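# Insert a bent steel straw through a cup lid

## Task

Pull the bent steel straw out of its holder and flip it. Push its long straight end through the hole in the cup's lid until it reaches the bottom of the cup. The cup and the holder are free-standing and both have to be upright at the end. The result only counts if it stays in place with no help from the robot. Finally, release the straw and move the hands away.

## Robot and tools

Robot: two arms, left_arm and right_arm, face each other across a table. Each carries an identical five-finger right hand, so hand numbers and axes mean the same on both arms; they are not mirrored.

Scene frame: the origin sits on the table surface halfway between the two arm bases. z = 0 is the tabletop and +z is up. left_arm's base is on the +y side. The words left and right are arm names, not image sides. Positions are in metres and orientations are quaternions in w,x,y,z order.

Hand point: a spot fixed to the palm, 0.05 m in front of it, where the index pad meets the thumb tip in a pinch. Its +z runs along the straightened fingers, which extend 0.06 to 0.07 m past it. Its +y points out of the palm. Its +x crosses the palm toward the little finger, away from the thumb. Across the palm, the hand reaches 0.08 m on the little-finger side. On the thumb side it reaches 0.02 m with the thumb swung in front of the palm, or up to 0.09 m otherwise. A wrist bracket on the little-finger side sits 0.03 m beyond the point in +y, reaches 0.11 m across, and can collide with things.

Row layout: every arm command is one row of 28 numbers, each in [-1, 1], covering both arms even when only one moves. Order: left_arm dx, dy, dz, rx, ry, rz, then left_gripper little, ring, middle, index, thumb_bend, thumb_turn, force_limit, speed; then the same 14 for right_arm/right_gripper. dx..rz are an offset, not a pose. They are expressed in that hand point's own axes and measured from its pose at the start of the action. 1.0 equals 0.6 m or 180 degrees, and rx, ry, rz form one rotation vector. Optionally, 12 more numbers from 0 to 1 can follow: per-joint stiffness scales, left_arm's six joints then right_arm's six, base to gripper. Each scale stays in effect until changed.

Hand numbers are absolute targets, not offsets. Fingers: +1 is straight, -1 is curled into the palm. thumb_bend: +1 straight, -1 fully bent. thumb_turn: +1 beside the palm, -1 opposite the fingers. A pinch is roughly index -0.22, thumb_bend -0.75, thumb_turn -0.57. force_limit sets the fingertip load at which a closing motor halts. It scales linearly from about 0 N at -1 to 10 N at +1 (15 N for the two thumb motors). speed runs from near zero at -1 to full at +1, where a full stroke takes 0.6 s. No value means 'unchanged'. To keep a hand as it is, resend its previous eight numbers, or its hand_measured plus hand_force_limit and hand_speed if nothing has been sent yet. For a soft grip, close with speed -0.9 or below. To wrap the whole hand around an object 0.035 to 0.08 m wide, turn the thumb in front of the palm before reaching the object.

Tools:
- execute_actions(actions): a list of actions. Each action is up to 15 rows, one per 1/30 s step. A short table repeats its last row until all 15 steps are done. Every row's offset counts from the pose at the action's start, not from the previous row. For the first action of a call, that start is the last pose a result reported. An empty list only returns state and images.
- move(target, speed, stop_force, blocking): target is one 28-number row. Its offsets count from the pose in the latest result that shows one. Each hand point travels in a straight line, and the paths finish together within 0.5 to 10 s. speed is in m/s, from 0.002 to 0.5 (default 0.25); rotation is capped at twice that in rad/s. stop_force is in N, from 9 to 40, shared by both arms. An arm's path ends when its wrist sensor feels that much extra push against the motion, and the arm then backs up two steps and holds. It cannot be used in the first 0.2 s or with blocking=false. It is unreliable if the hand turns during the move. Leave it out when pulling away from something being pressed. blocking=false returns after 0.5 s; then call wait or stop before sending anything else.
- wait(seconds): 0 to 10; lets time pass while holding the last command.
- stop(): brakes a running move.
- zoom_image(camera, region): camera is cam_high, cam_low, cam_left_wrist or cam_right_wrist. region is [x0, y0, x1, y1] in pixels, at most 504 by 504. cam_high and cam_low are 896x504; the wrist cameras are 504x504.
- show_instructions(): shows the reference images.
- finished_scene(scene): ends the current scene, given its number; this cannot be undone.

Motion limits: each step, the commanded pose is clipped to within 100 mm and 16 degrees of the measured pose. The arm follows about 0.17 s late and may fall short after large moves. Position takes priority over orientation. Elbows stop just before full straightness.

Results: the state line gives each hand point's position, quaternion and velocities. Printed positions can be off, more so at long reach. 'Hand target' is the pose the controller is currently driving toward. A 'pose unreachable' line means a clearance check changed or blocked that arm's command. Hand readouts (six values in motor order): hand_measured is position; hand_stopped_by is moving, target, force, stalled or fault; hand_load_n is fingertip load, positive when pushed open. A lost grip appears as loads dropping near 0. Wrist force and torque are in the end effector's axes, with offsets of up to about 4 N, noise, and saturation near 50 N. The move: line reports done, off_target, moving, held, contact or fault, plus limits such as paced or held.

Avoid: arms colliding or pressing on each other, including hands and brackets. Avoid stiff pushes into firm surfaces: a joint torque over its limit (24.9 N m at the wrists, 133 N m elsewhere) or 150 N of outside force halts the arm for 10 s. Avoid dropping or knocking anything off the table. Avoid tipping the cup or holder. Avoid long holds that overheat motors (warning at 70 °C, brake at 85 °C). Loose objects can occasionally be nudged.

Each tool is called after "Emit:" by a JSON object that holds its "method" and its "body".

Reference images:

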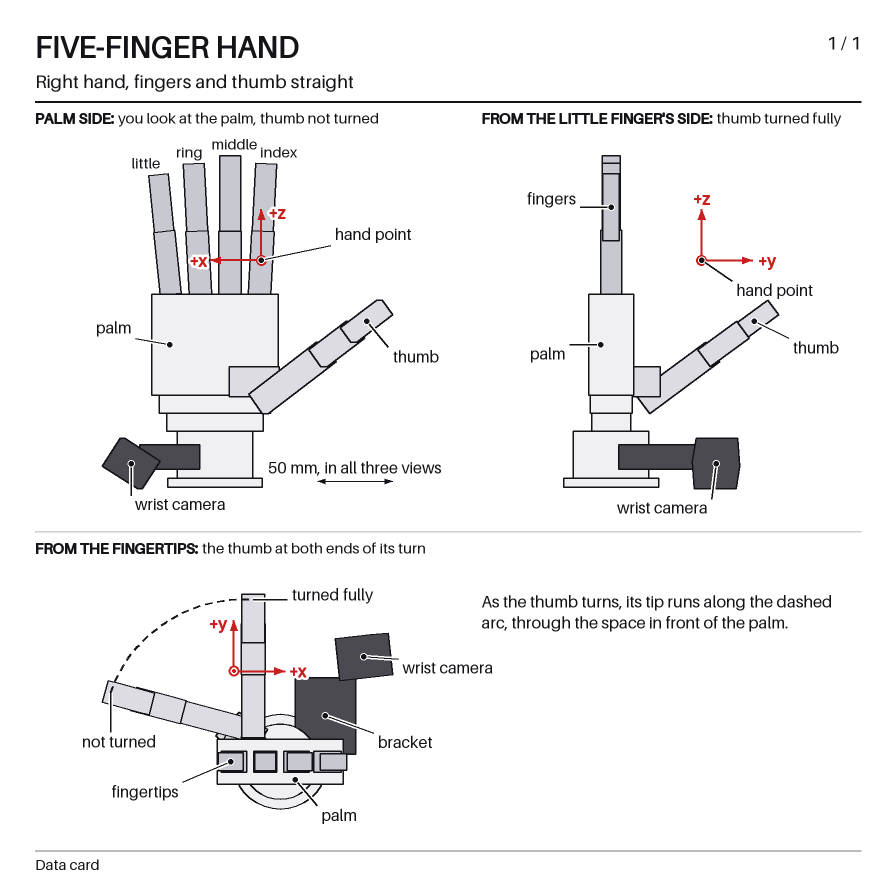

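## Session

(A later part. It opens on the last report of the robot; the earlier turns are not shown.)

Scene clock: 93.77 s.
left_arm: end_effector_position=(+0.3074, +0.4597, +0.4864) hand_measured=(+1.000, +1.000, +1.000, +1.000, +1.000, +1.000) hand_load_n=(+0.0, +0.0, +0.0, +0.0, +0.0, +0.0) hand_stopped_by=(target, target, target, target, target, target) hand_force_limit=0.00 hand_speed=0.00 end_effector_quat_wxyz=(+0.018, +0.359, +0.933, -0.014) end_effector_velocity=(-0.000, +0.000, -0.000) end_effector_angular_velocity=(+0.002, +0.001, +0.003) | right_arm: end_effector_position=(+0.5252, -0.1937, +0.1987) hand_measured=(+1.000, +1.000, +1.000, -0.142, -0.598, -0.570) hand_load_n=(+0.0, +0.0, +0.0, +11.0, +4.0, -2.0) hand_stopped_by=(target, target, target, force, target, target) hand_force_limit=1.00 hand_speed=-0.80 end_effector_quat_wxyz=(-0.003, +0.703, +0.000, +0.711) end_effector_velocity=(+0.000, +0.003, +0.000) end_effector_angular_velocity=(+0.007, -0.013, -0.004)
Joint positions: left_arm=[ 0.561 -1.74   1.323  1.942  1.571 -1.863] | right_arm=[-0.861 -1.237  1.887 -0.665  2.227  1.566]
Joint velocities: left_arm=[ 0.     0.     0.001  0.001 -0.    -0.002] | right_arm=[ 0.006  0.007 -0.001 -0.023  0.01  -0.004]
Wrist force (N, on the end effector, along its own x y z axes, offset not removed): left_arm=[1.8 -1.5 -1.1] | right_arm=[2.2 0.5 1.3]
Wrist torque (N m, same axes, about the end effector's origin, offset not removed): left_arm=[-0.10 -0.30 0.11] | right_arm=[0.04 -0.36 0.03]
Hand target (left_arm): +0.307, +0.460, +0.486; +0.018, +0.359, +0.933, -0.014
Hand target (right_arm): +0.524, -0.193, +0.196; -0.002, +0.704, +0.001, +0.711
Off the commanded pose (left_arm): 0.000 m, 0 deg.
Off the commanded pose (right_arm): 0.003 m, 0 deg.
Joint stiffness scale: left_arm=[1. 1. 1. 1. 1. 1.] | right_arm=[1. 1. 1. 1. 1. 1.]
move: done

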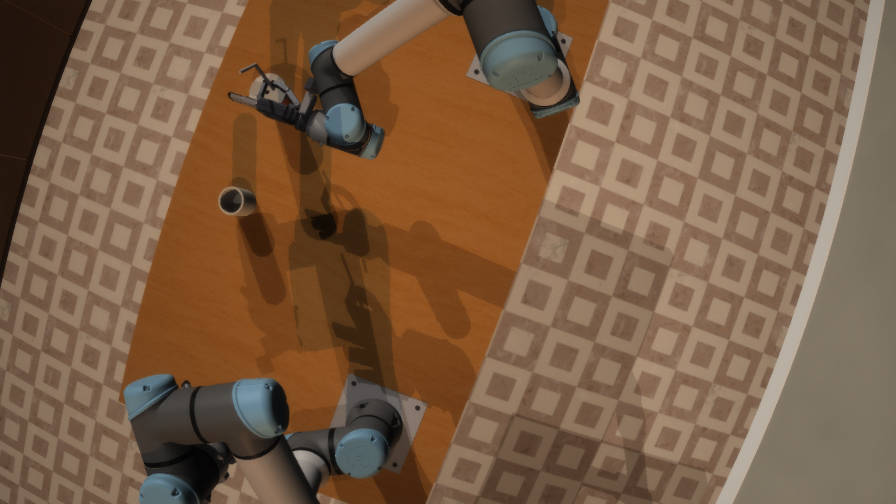

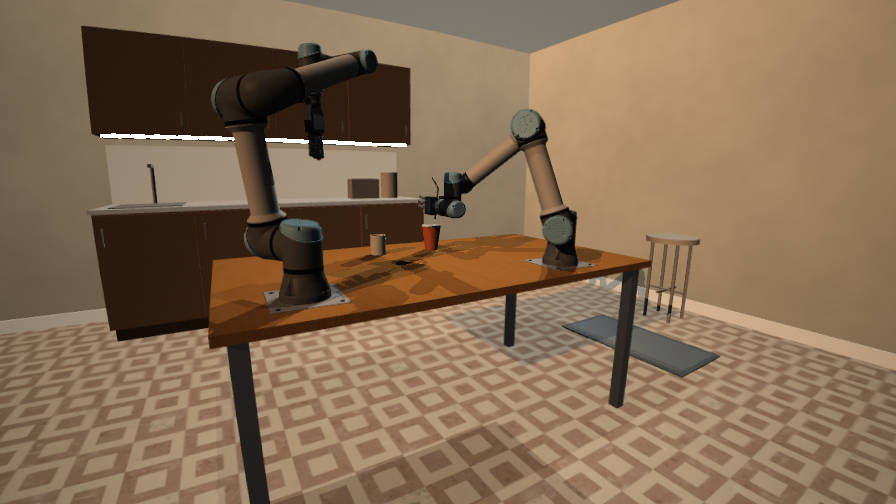

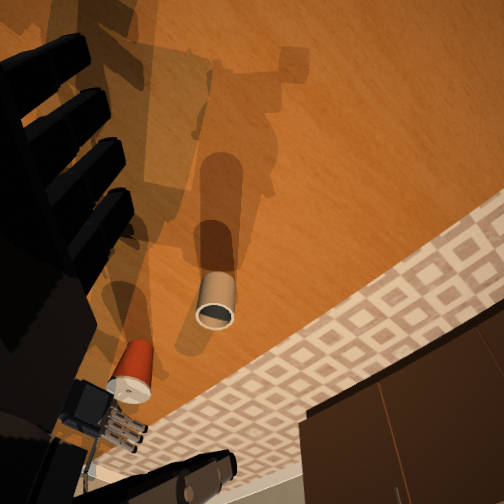

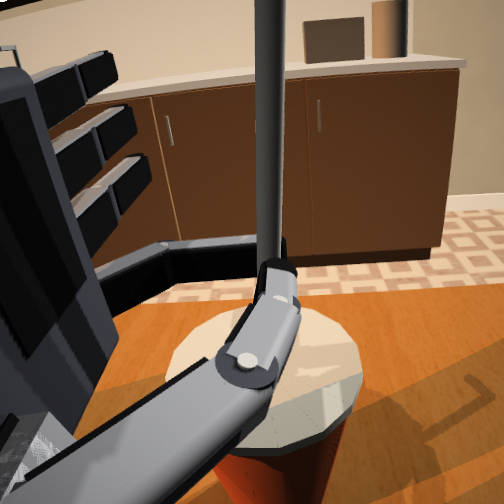

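Emit:
{"method": "move", "body": {"target": [0,0,0,0,0,0,1,1,1,1,1,1,0,0,-0.03,-0.025,0.045,0,0,-0.045,1,1,1,-0.4,-0.6,-0.57,1,-0.8], "speed": 0.06}}

Emit:
{"method": "zoom_image", "body": {"camera": "cam_low", "region": [400,170,480,250]}}

Emit:
{"method": "zoom_image", "body": {"camera": "cam_high", "region": [220,40,320,140]}}

Scene clock: 104.07 s.
left_arm: end_effector_position=(+0.3074, +0.4597, +0.4864) hand_measured=(+1.000, +1.000, +1.000, +1.000, +1.000, +1.000) hand_load_n=(+0.0, +0.0, +0.0, +0.0, +0.0, +0.0) hand_stopped_by=(target, target, target, target, target, target) hand_force_limit=0.00 hand_speed=0.00 end_effector_quat_wxyz=(+0.018, +0.359, +0.933, -0.014) end_effector_velocity=(+0.000, -0.000, -0.000) end_effector_angular_velocity=(-0.001, -0.001, +0.002) | right_arm: end_effector_position=(+0.5504, -0.1788, +0.1805) hand_measured=(+1.000, +1.000, +1.000, -0.142, -0.598, -0.570) hand_load_n=(+0.0, +0.0, +0.0, +11.0, +3.5, -2.0) hand_stopped_by=(target, target, target, force, target, target) hand_force_limit=1.00 hand_speed=-0.80 end_effector_quat_wxyz=(+0.046, +0.702, +0.050, +0.709) end_effector_velocity=(+0.002, +0.002, +0.002) end_effector_angular_velocity=(-0.014, -0.005, +0.000)
Joint positions: left_arm=[ 0.561 -1.74   1.323  1.942  1.571 -1.863] | right_arm=[-0.863 -1.136  1.82  -0.695  2.224  1.428]
Joint velocities: left_arm=[ 0.     0.    -0.    -0.001 -0.    -0.002] | right_arm=[ 0.     0.004 -0.007 -0.004 -0.    -0.018]
Wrist force (N, on the end effector, along its own x y z axes, offset not removed): left_arm=[-0.2 0.5 -1.1] | right_arm=[2.8 0.1 1.8]
Wrist torque (N m, same axes, about the end effector's origin, offset not removed): left_arm=[0.19 0.04 0.16] | right_arm=[0.08 -0.63 0.11]
Hand target (left_arm): +0.307, +0.460, +0.486; +0.018, +0.359, +0.933, -0.014
Hand target (right_arm): +0.552, -0.179, +0.181; +0.047, +0.701, +0.050, +0.710
Off the commanded pose (left_arm): 0.000 m, 0 deg.
Off the commanded pose (right_arm): 0.002 m, 0 deg.
Joint stiffness scale: left_arm=[1. 1. 1. 1. 1. 1.] | right_arm=[1. 1. 1. 1. 1. 1.]
move: done

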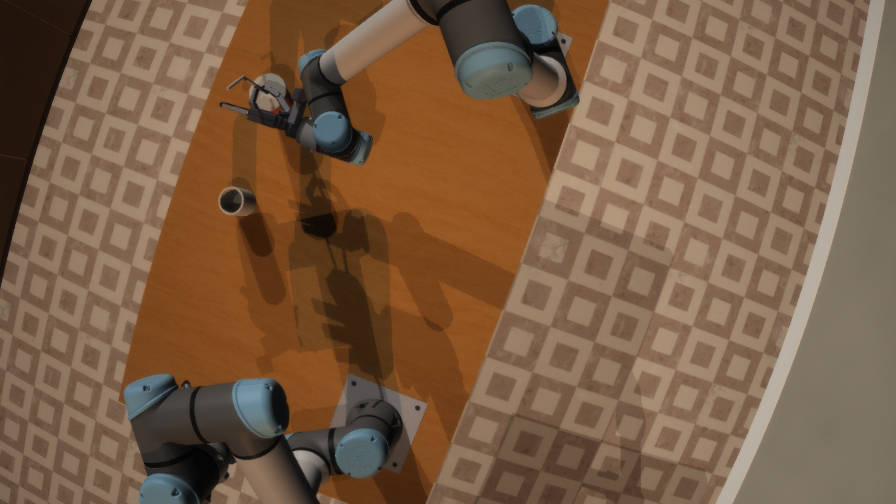

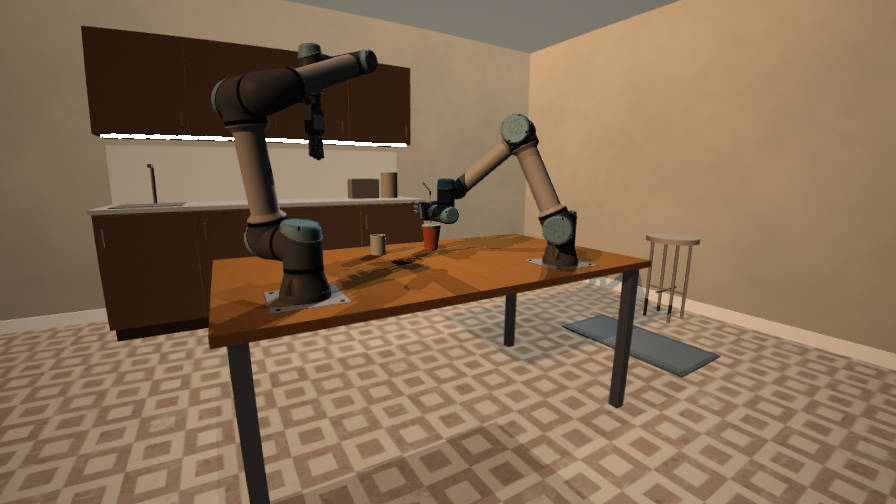

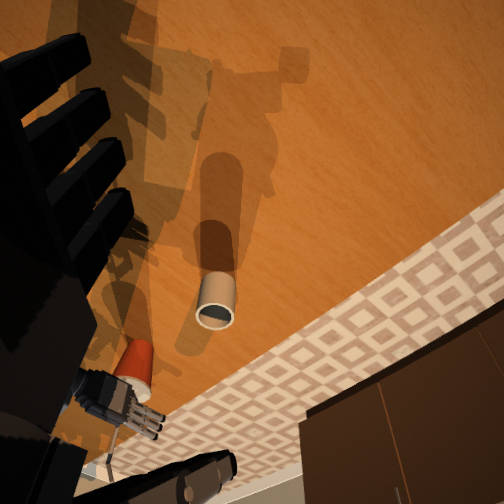

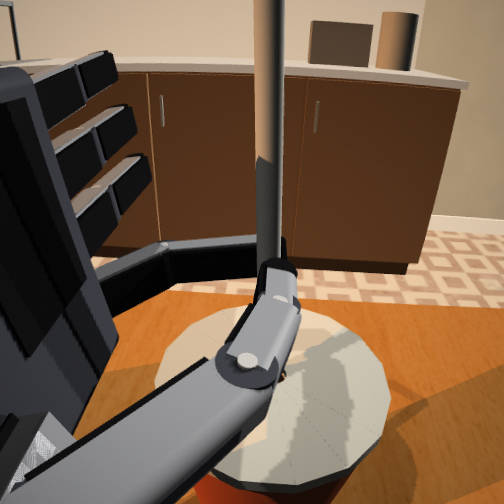

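Region (400, 170, 480, 250) of cam_low's 896x504 image, scaled by 6.300, with more detail than that image has.

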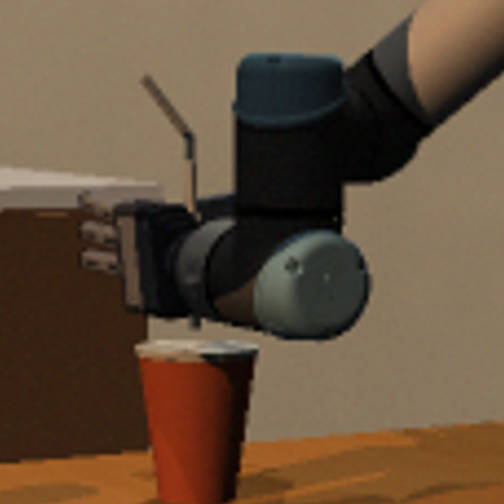

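Region (220, 40, 320, 140) of cam_high's 896x504 image, scaled by 5.040, with more detail than that image has.

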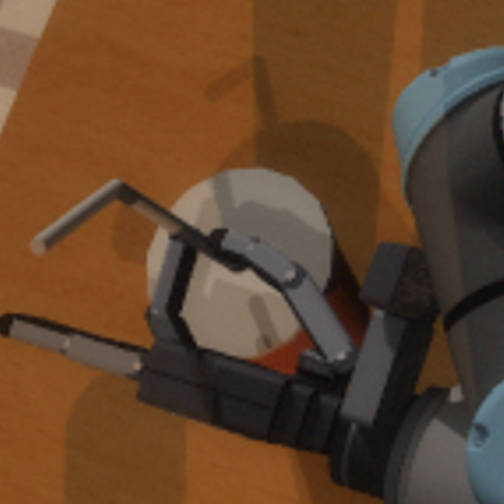

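Emit:
{"method": "move", "body": {"target": [0,0,0,0,0,0,1,1,1,1,1,1,0,0,-0.012,0.009,0.012,0,0,0,1,1,1,-0.4,-0.6,-0.57,1,-0.8], "speed": 0.02}}

Emit:
{"method": "zoom_image", "body": {"camera": "cam_low", "region": [400,170,480,250]}}

Emit:
{"method": "zoom_image", "body": {"camera": "cam_high", "region": [240,65,290,115]}}

Scene clock: 109.43 s.
left_arm: end_effector_position=(+0.3074, +0.4597, +0.4864) hand_measured=(+1.000, +1.000, +1.000, +1.000, +1.000, +1.000) hand_load_n=(+0.0, +0.0, +0.0, +0.0, +0.0, +0.0) hand_stopped_by=(target, target, target, target, target, target) hand_force_limit=0.00 hand_speed=0.00 end_effector_quat_wxyz=(+0.018, +0.359, +0.933, -0.014) end_effector_velocity=(+0.000, +0.000, -0.000) end_effector_angular_velocity=(+0.001, -0.000, +0.000) | right_arm: end_effector_position=(+0.5576, -0.1837, +0.1768) hand_measured=(+1.000, +1.000, +1.000, -0.142, -0.598, -0.570) hand_load_n=(+0.0, +0.0, +0.0, +11.0, +3.5, -2.0) hand_stopped_by=(target, target, target, force, target, target) hand_force_limit=1.00 hand_speed=-0.80 end_effector_quat_wxyz=(+0.046, +0.701, +0.049, +0.710) end_effector_velocity=(+0.001, +0.001, +0.001) end_effector_angular_velocity=(+0.002, -0.004, +0.004)
Joint positions: left_arm=[ 0.561 -1.74   1.323  1.942  1.571 -1.863] | right_arm=[-0.88  -1.13   1.824 -0.709  2.206  1.427]
Joint velocities: left_arm=[-0.    -0.     0.     0.    -0.001 -0.   ] | right_arm=[-0.001 -0.     0.001 -0.005 -0.006 -0.   ]
Wrist force (N, on the end effector, along its own x y z axes, offset not removed): left_arm=[0.1 0.7 -0.4] | right_arm=[4.0 -1.7 -2.2]
Wrist torque (N m, same axes, about the end effector's origin, offset not removed): left_arm=[0.10 -0.10 0.15] | right_arm=[0.00 -0.82 0.04]
Hand target (left_arm): +0.307, +0.460, +0.486; +0.018, +0.359, +0.933, -0.014
Hand target (right_arm): +0.558, -0.185, +0.174; +0.046, +0.702, +0.050, +0.709
Off the commanded pose (left_arm): 0.000 m, 0 deg.
Off the commanded pose (right_arm): 0.003 m, 0 deg.
Joint stiffness scale: left_arm=[1. 1. 1. 1. 1. 1.] | right_arm=[1. 1. 1. 1. 1. 1.]
move: done

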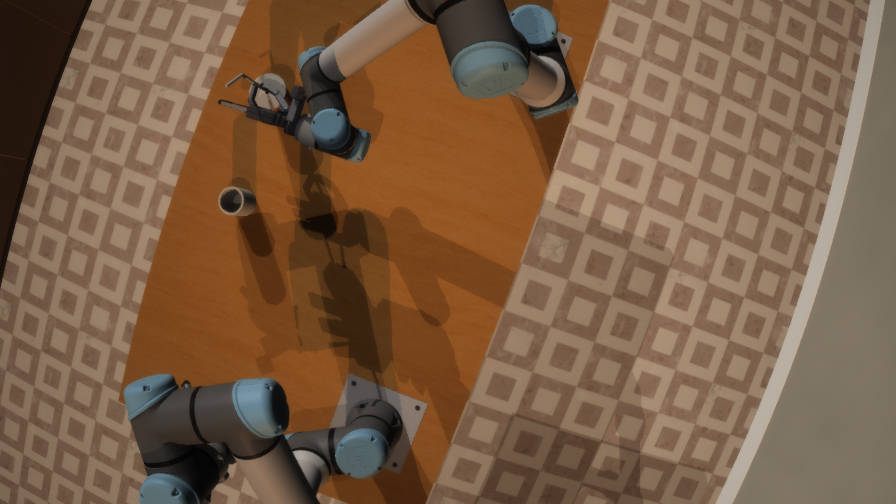

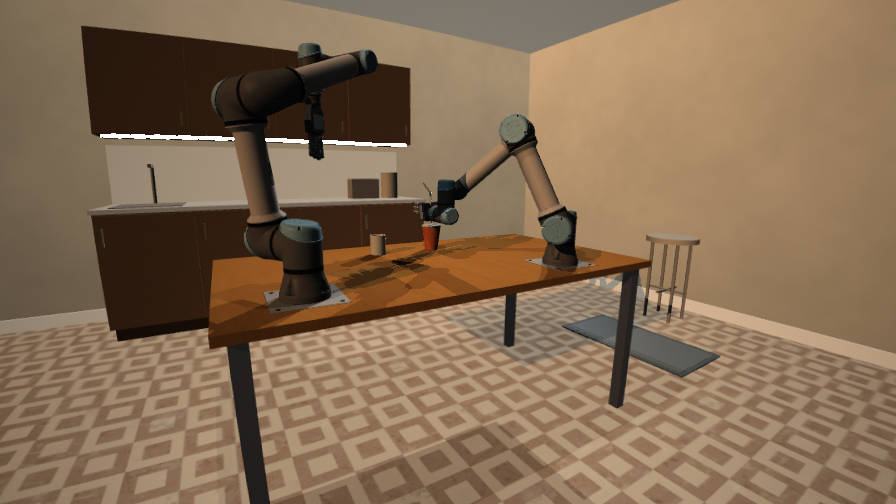

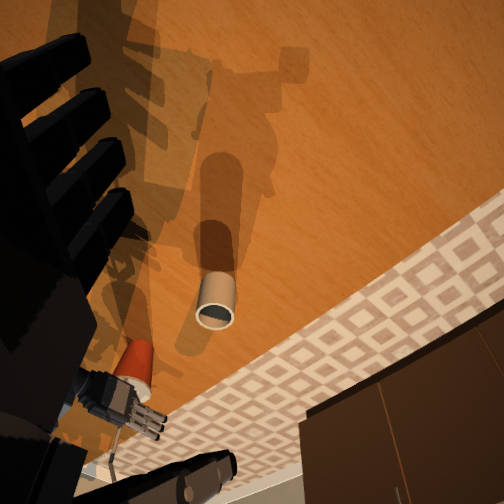

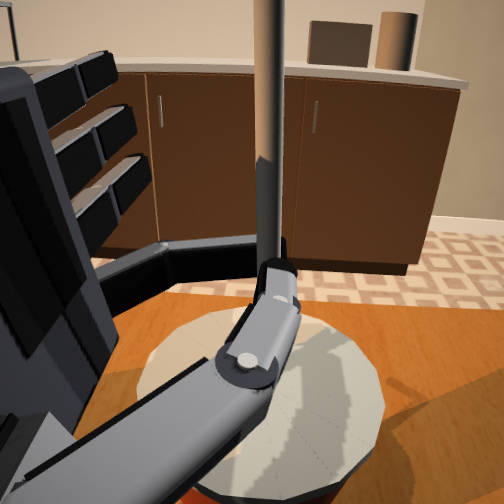

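Region (400, 170, 480, 250) of cam_low's 896x504 image, scaled by 6.300, with more detail than that image has.

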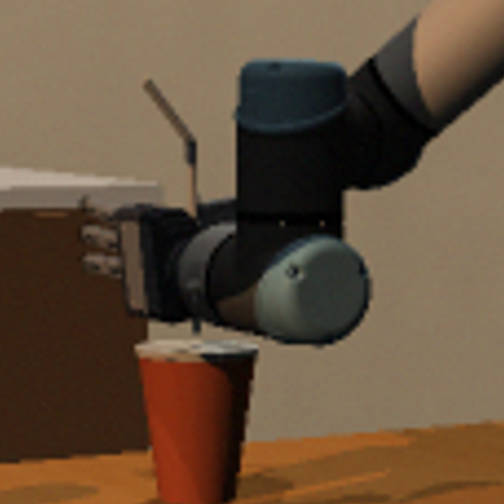

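Region (240, 65, 290, 115) of cam_high's 896x504 image, scaled by 10.080, with more detail than that image has.

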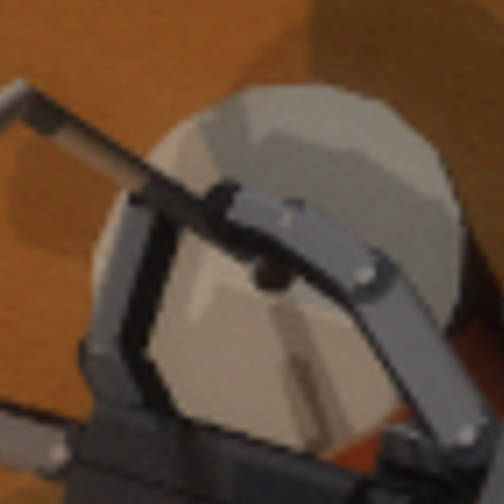

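Emit:
{"method": "move", "body": {"target": [0,0,0,0,0,0,1,1,1,1,1,1,0,0,-0.03,-0.004,0,0,0,0,1,1,1,-0.4,-0.6,-0.57,1,-0.8], "speed": 0.01, "stop_force": 9}}

Emit:
{"method": "zoom_image", "body": {"camera": "cam_low", "region": [400,170,480,250]}}

Emit:
{"method": "zoom_image", "body": {"camera": "cam_high", "region": [240,65,290,115]}}

Scene clock: 114.87 s.
left_arm: end_effector_position=(+0.3074, +0.4597, +0.4864) hand_measured=(+1.000, +1.000, +1.000, +1.000, +1.000, +1.000) hand_load_n=(+0.0, +0.0, +0.0, +0.0, +0.0, +0.0) hand_stopped_by=(target, target, target, target, target, target) hand_force_limit=0.00 hand_speed=0.00 end_effector_quat_wxyz=(+0.018, +0.359, +0.933, -0.014) end_effector_velocity=(-0.000, +0.000, -0.000) end_effector_angular_velocity=(+0.000, +0.001, +0.001) | right_arm: end_effector_position=(+0.5596, -0.1823, +0.1654) hand_measured=(+1.000, +1.000, +1.000, -0.142, -0.598, -0.570) hand_load_n=(+0.0, +0.0, +0.0, +10.5, +3.5, -4.0) hand_stopped_by=(target, target, target, force, target, target) hand_force_limit=1.00 hand_speed=-0.80 end_effector_quat_wxyz=(+0.044, +0.698, +0.047, +0.713) end_effector_velocity=(+0.001, +0.001, +0.000) end_effector_angular_velocity=(+0.005, -0.007, +0.000)
Joint positions: left_arm=[ 0.561 -1.74   1.323  1.942  1.571 -1.863] | right_arm=[-0.881 -1.107  1.832 -0.751  2.205  1.427]
Joint velocities: left_arm=[ 0.    -0.     0.001 -0.     0.001 -0.001] | right_arm=[-0.     0.002  0.001 -0.013 -0.001 -0.   ]
Wrist force (N, on the end effector, along its own x y z axes, offset not removed): left_arm=[2.3 -1.0 -0.6] | right_arm=[8.0 2.0 -0.5]
Wrist torque (N m, same axes, about the end effector's origin, offset not removed): left_arm=[-0.02 -0.43 0.40] | right_arm=[0.18 -0.54 0.08]
Hand target (left_arm): +0.307, +0.460, +0.486; +0.018, +0.359, +0.933, -0.014
Hand target (right_arm): +0.558, -0.184, +0.159; +0.046, +0.701, +0.049, +0.710
Off the commanded pose (left_arm): 0.000 m, 0 deg.
Off the commanded pose (right_arm): 0.007 m, 1 deg.
Joint stiffness scale: left_arm=[1. 1. 1. 1. 1. 1.] | right_arm=[1. 1. 1. 1. 1. 1.]
move: off_target (right_arm)

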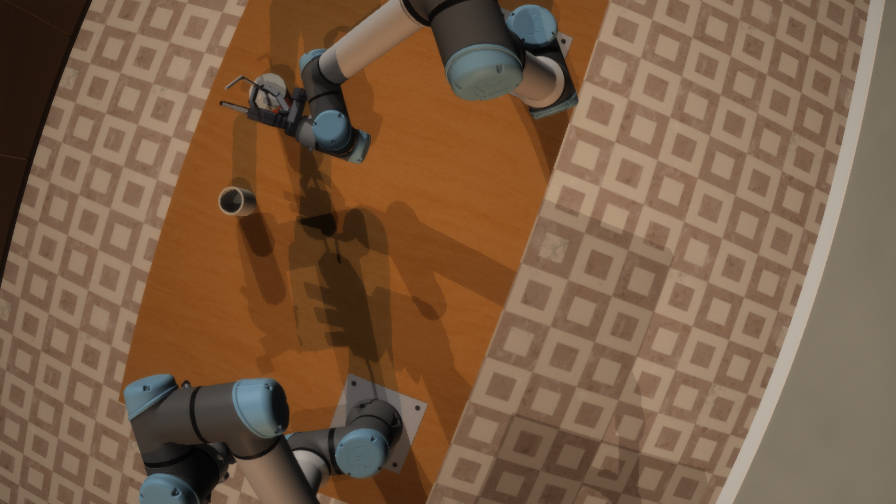

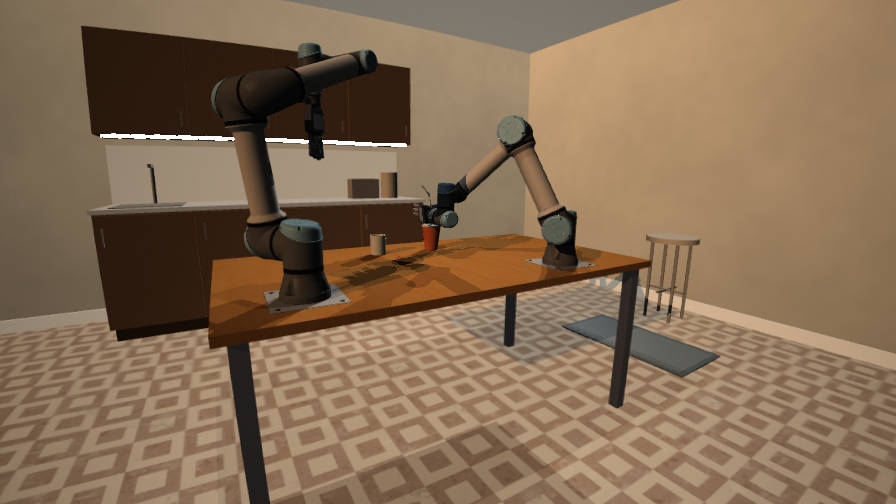

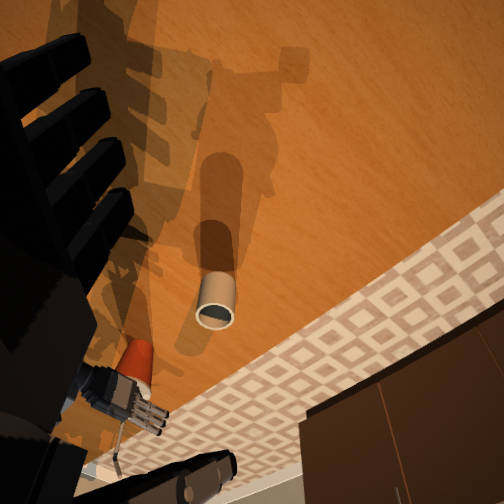

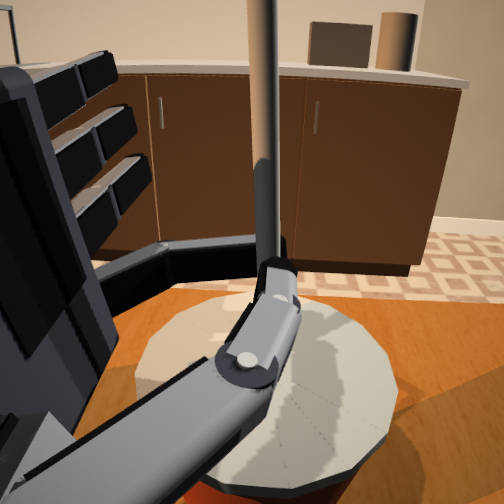

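Region (400, 170, 480, 250) of cam_low's 896x504 image, scaled by 6.300, with more detail than that image has.

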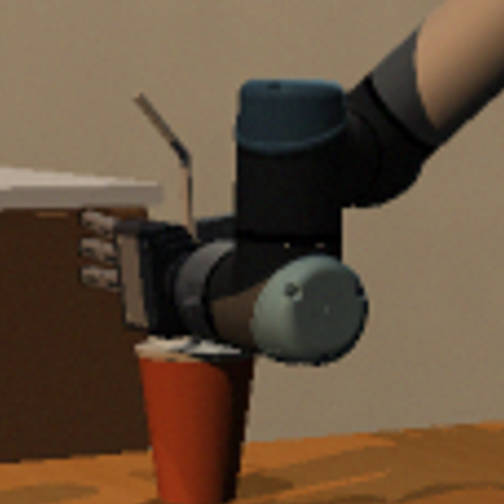

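Region (240, 65, 290, 115) of cam_high's 896x504 image, scaled by 10.080, with more detail than that image has.

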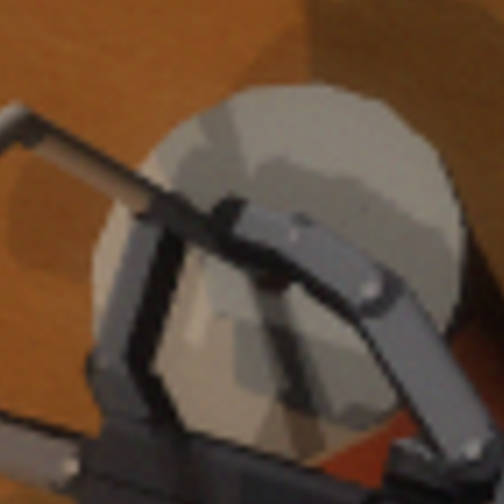

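Emit:
{"method": "move", "body": {"target": [0,0,0,0,0,0,1,1,1,1,1,1,0,0,0.01,0,0,0.16,-0.022,0,1,1,1,-0.4,-0.6,-0.57,1,-0.8], "speed": 0.12}}

Emit:
{"method": "zoom_image", "body": {"camera": "cam_low", "region": [400,170,480,250]}}

Emit:
{"method": "zoom_image", "body": {"camera": "cam_high", "region": [240,65,290,115]}}

Scene clock: 122.97 s.
left_arm: end_effector_position=(+0.3074, +0.4597, +0.4864) hand_measured=(+1.000, +1.000, +1.000, +1.000, +1.000, +1.000) hand_load_n=(+0.0, +0.0, +0.0, +0.0, +0.0, +0.0) hand_stopped_by=(target, target, target, target, target, target) hand_force_limit=0.00 hand_speed=0.00 end_effector_quat_wxyz=(+0.018, +0.359, +0.933, -0.014) end_effector_velocity=(-0.000, -0.000, -0.000) end_effector_angular_velocity=(+0.001, +0.001, -0.001) | right_arm: end_effector_position=(+0.5602, -0.1806, +0.1721) hand_measured=(+1.000, +1.000, +1.000, -0.142, -0.598, -0.570) hand_load_n=(+0.0, +0.0, +0.0, +11.0, +3.5, -2.0) hand_stopped_by=(target, target, target, force, target, target) hand_force_limit=1.00 hand_speed=-0.80 end_effector_quat_wxyz=(-0.129, +0.710, +0.220, +0.656) end_effector_velocity=(-0.001, +0.002, -0.001) end_effector_angular_velocity=(-0.001, +0.006, +0.019)
Joint positions: left_arm=[ 0.561 -1.74   1.323  1.942  1.571 -1.863] | right_arm=[-1.127 -1.316  2.014 -0.591  1.471  1.454]
Joint velocities: left_arm=[0.    0.001 0.    0.    0.001 0.001] | right_arm=[-0.007 -0.001  0.002  0.006 -0.026 -0.002]
Wrist force (N, on the end effector, along its own x y z axes, offset not removed): left_arm=[0.7 -0.9 -1.9] | right_arm=[-0.9 -5.6 0.9]
Wrist torque (N m, same axes, about the end effector's origin, offset not removed): left_arm=[-0.01 -0.19 0.14] | right_arm=[-0.88 0.03 -0.39]
Hand target (left_arm): +0.307, +0.460, +0.486; +0.018, +0.359, +0.933, -0.014
Hand target (right_arm): +0.559, -0.182, +0.171; -0.130, +0.711, +0.221, +0.655
Off the commanded pose (left_arm): 0.000 m, 0 deg.
Off the commanded pose (right_arm): 0.001 m, 0 deg.
Joint stiffness scale: left_arm=[1. 1. 1. 1. 1. 1.] | right_arm=[1. 1. 1. 1. 1. 1.]
move: done

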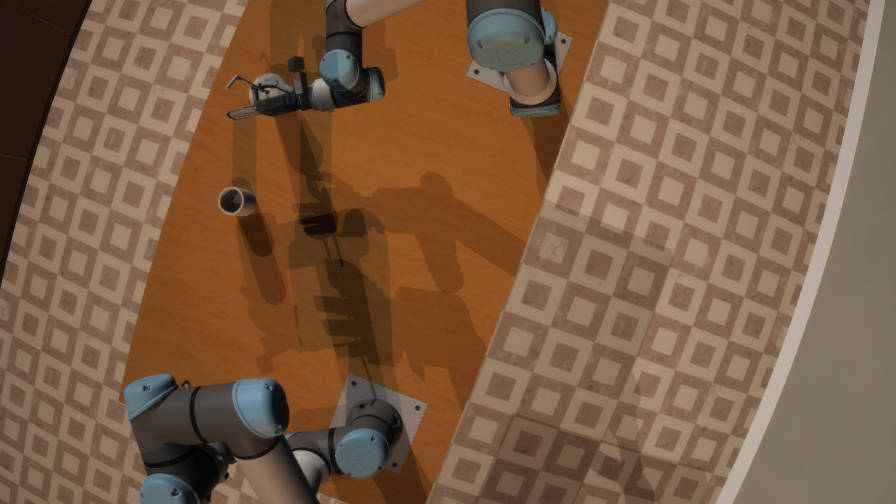

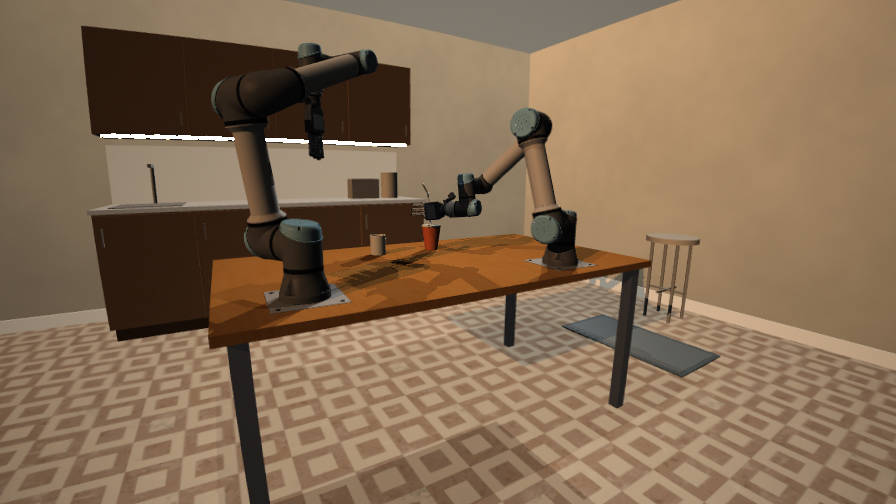

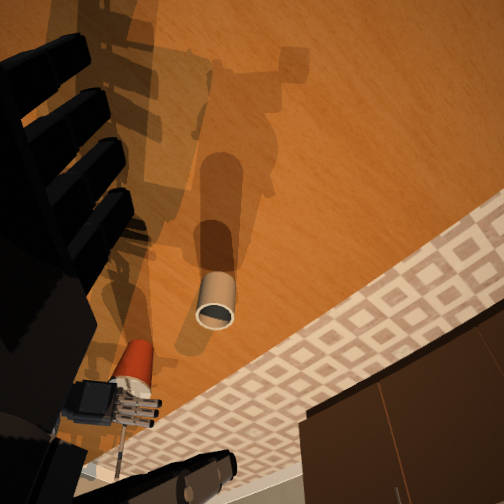

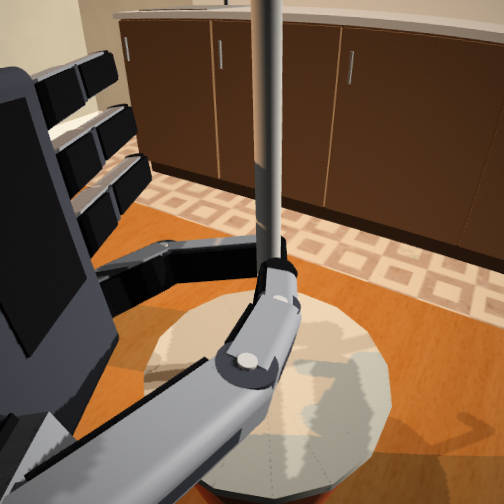

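Region (400, 170, 480, 250) of cam_low's 896x504 image, scaled by 6.300, with more detail than that image has.

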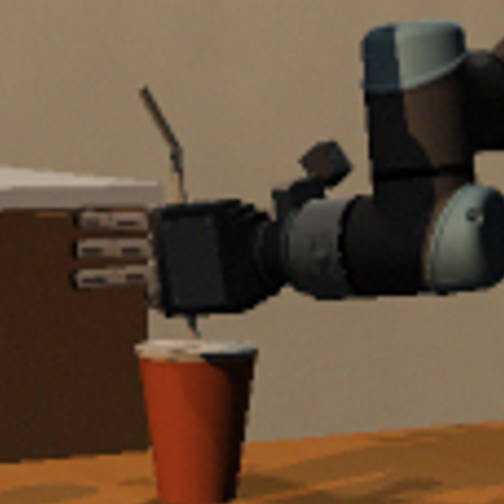

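Region (240, 65, 290, 115) of cam_high's 896x504 image, scaled by 10.080, with more detail than that image has.

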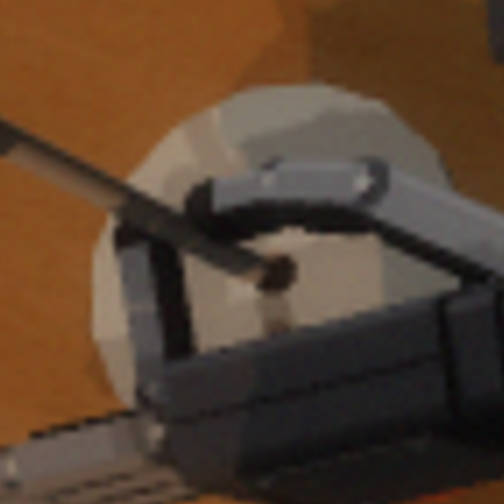

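Emit:
{"method": "move", "body": {"target": [0,0,0,0,0,0,1,1,1,1,1,1,0,0,0,0,-0.008,0,0,0,1,1,1,-0.4,-0.6,-0.57,1,-0.8], "speed": 0.01}}

Emit:
{"method": "move", "body": {"target": [0,0,0,0,0,0,1,1,1,1,1,1,0,0,-0.025,-0.002,0,0,0,0,1,1,1,-0.4,-0.6,-0.57,1,-0.8], "speed": 0.01}}

Emit:
{"method": "zoom_image", "body": {"camera": "cam_high", "region": [240,65,290,115]}}

Scene clock: 129.60 s.
left_arm: end_effector_position=(+0.3074, +0.4597, +0.4864) hand_measured=(+1.000, +1.000, +1.000, +1.000, +1.000, +1.000) hand_load_n=(+0.0, +0.0, +0.0, +0.0, +0.0, +0.0) hand_stopped_by=(target, target, target, target, target, target) hand_force_limit=0.00 hand_speed=0.00 end_effector_quat_wxyz=(+0.018, +0.359, +0.933, -0.014) end_effector_velocity=(+0.000, +0.000, +0.000) end_effector_angular_velocity=(-0.000, -0.001, +0.002) | right_arm: end_effector_position=(+0.5573, -0.1818, +0.1728) hand_measured=(+1.000, +1.000, +1.000, -0.142, -0.598, -0.570) hand_load_n=(+0.0, +0.0, +0.0, +11.0, +3.5, -2.0) hand_stopped_by=(target, target, target, force, target, target) hand_force_limit=1.00 hand_speed=-0.80 end_effector_quat_wxyz=(-0.130, +0.710, +0.221, +0.656) end_effector_velocity=(-0.004, -0.001, +0.001) end_effector_angular_velocity=(+0.001, -0.001, -0.001)
Joint positions: left_arm=[ 0.561 -1.74   1.323  1.942  1.571 -1.863] | right_arm=[-1.128 -1.324  2.022 -0.592  1.468  1.454]
Joint velocities: left_arm=[-0.001 -0.     0.    -0.    -0.001 -0.003] | right_arm=[ 0.001 -0.008  0.01  -0.003  0.002  0.001]
Wrist force (N, on the end effector, along its own x y z axes, offset not removed): left_arm=[2.0 -0.7 0.6] | right_arm=[0.7 -1.2 6.0]
Wrist torque (N m, same axes, about the end effector's origin, offset not removed): left_arm=[-0.12 -0.52 0.11] | right_arm=[-0.28 -0.29 -0.13]
Hand target (left_arm): +0.307, +0.460, +0.486; +0.018, +0.359, +0.933, -0.014
Hand target (right_arm): +0.556, -0.183, +0.173; -0.129, +0.710, +0.220, +0.656
Off the commanded pose (left_arm): 0.000 m, 0 deg.
Off the commanded pose (right_arm): 0.002 m, 0 deg.
Joint stiffness scale: left_arm=[1. 1. 1. 1. 1. 1.] | right_arm=[1. 1. 1. 1. 1. 1.]
move: done

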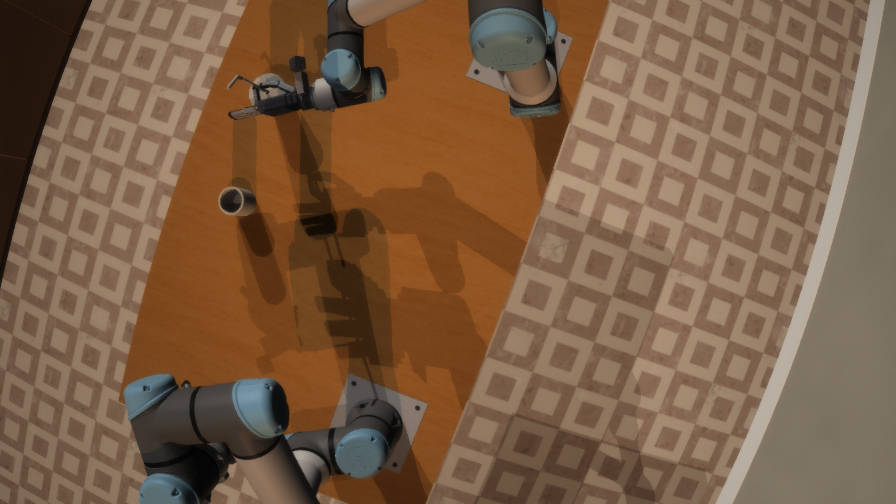

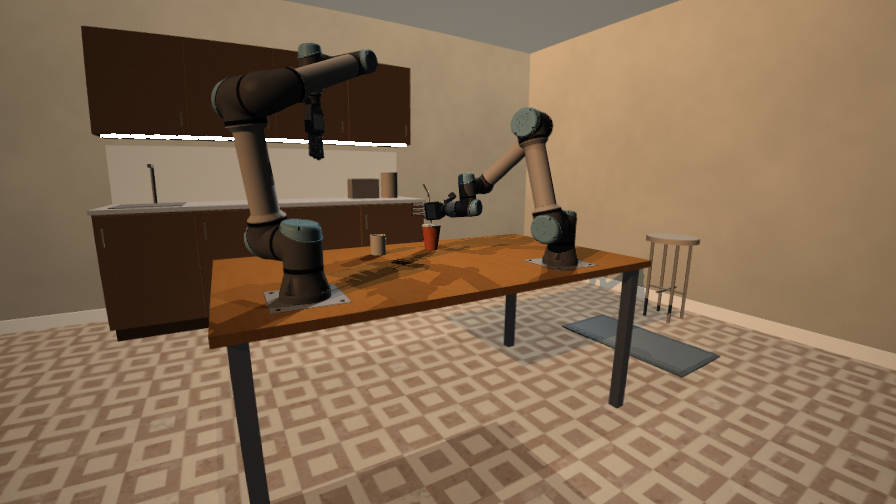

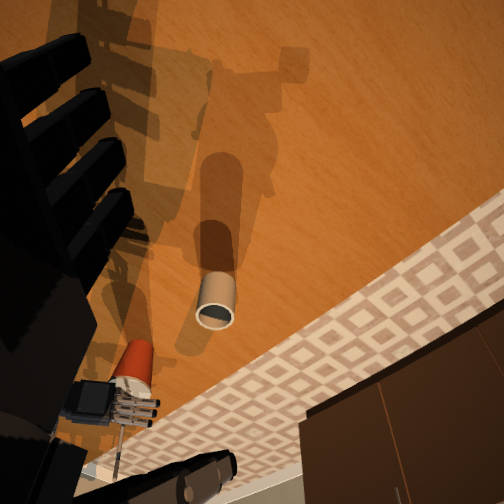

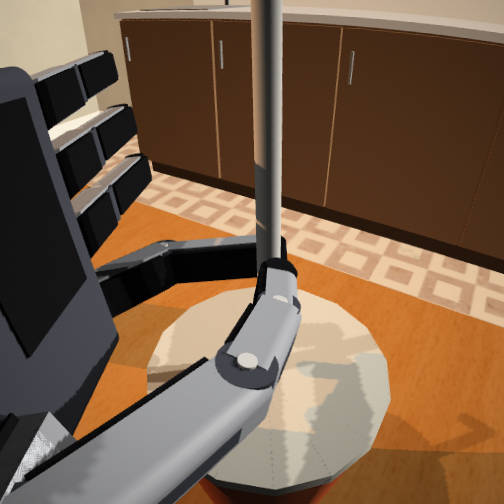

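Scene clock: 131.37 s.
left_arm: end_effector_position=(+0.3074, +0.4597, +0.4864) hand_measured=(+1.000, +1.000, +1.000, +1.000, +1.000, +1.000) hand_load_n=(+0.0, +0.0, +0.0, +0.0, +0.0, +0.0) hand_stopped_by=(target, target, target, target, target, target) hand_force_limit=0.00 hand_speed=0.00 end_effector_quat_wxyz=(+0.018, +0.359, +0.933, -0.014) end_effector_velocity=(-0.000, -0.001, +0.000) end_effector_angular_velocity=(-0.001, -0.001, -0.003) | right_arm: end_effector_position=(+0.5566, -0.1820, +0.1605) hand_measured=(+1.000, +1.000, +1.000, -0.142, -0.598, -0.570) hand_load_n=(+0.0, +0.0, +0.0, +11.0, +3.5, -2.0) hand_stopped_by=(target, target, target, force, target, target) hand_force_limit=1.00 hand_speed=-0.80 end_effector_quat_wxyz=(-0.130, +0.709, +0.221, +0.657) end_effector_velocity=(+0.000, -0.000, -0.002) end_effector_angular_velocity=(+0.002, -0.003, -0.001)
Joint positions: left_arm=[ 0.561 -1.74   1.323  1.942  1.571 -1.863] | right_arm=[-1.128 -1.304  2.039 -0.631  1.468  1.454]
Joint velocities: left_arm=[-0.002 -0.    -0.    -0.001 -0.     0.001] | right_arm=[-0.     0.004  0.004 -0.011  0.     0.001]
Wrist force (N, on the end effector, along its own x y z axes, offset not removed): left_arm=[-0.2 -3.1 2.7] | right_arm=[-0.1 2.5 2.5]
Wrist torque (N m, same axes, about the end effector's origin, offset not removed): left_arm=[-0.65 -0.07 -0.09] | right_arm=[0.58 -0.09 0.24]
Hand target (left_arm): +0.307, +0.460, +0.486; +0.018, +0.359, +0.933, -0.014
Hand target (right_arm): +0.556, -0.183, +0.158; -0.130, +0.710, +0.221, +0.656
Off the commanded pose (left_arm): 0.000 m, 0 deg.
Off the commanded pose (right_arm): 0.003 m, 0 deg.
Joint stiffness scale: left_arm=[1. 1. 1. 1. 1. 1.] | right_arm=[1. 1. 1. 1. 1. 1.]
move: done

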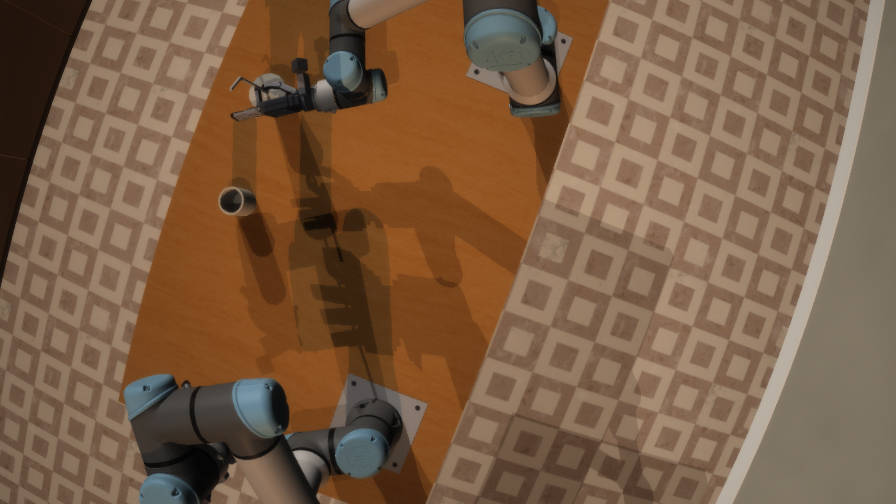

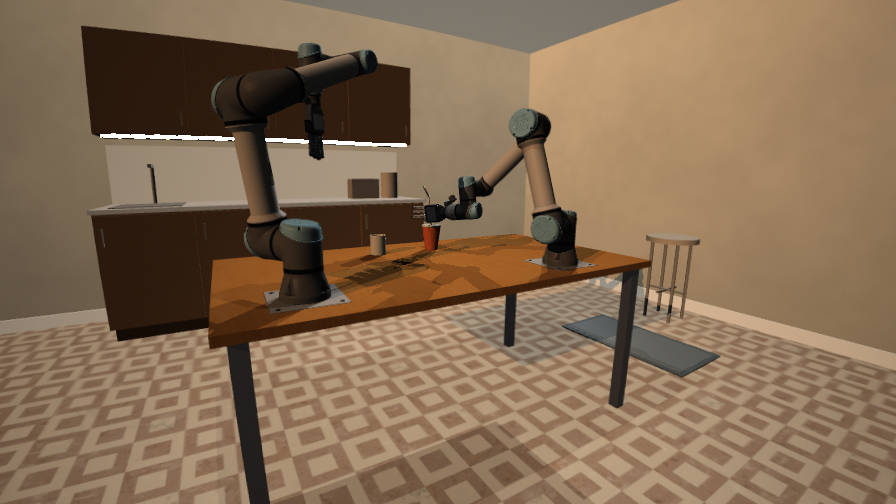

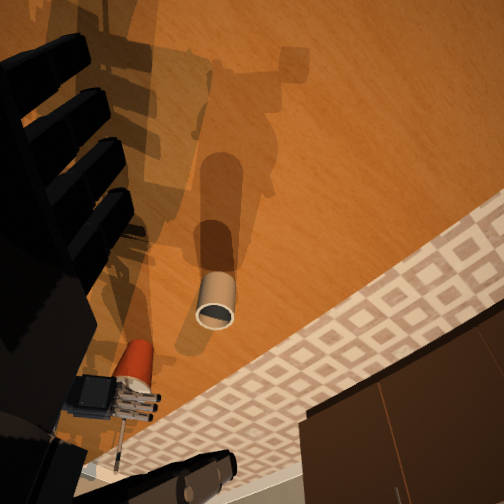

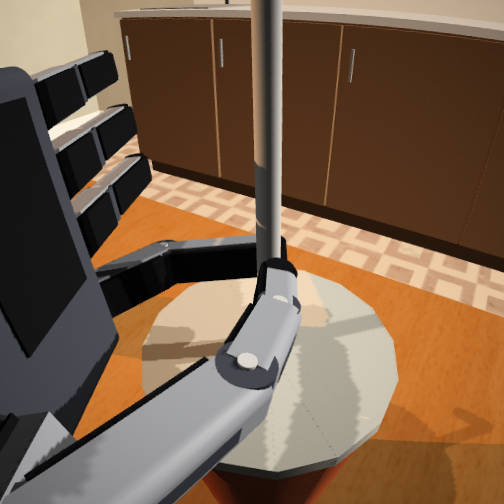

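Region (240, 65, 290, 115) of cam_high's 896x504 image, scaled by 10.080, with more detail than that image has.

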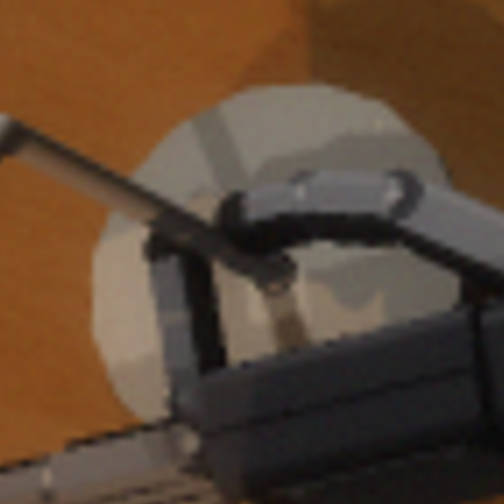

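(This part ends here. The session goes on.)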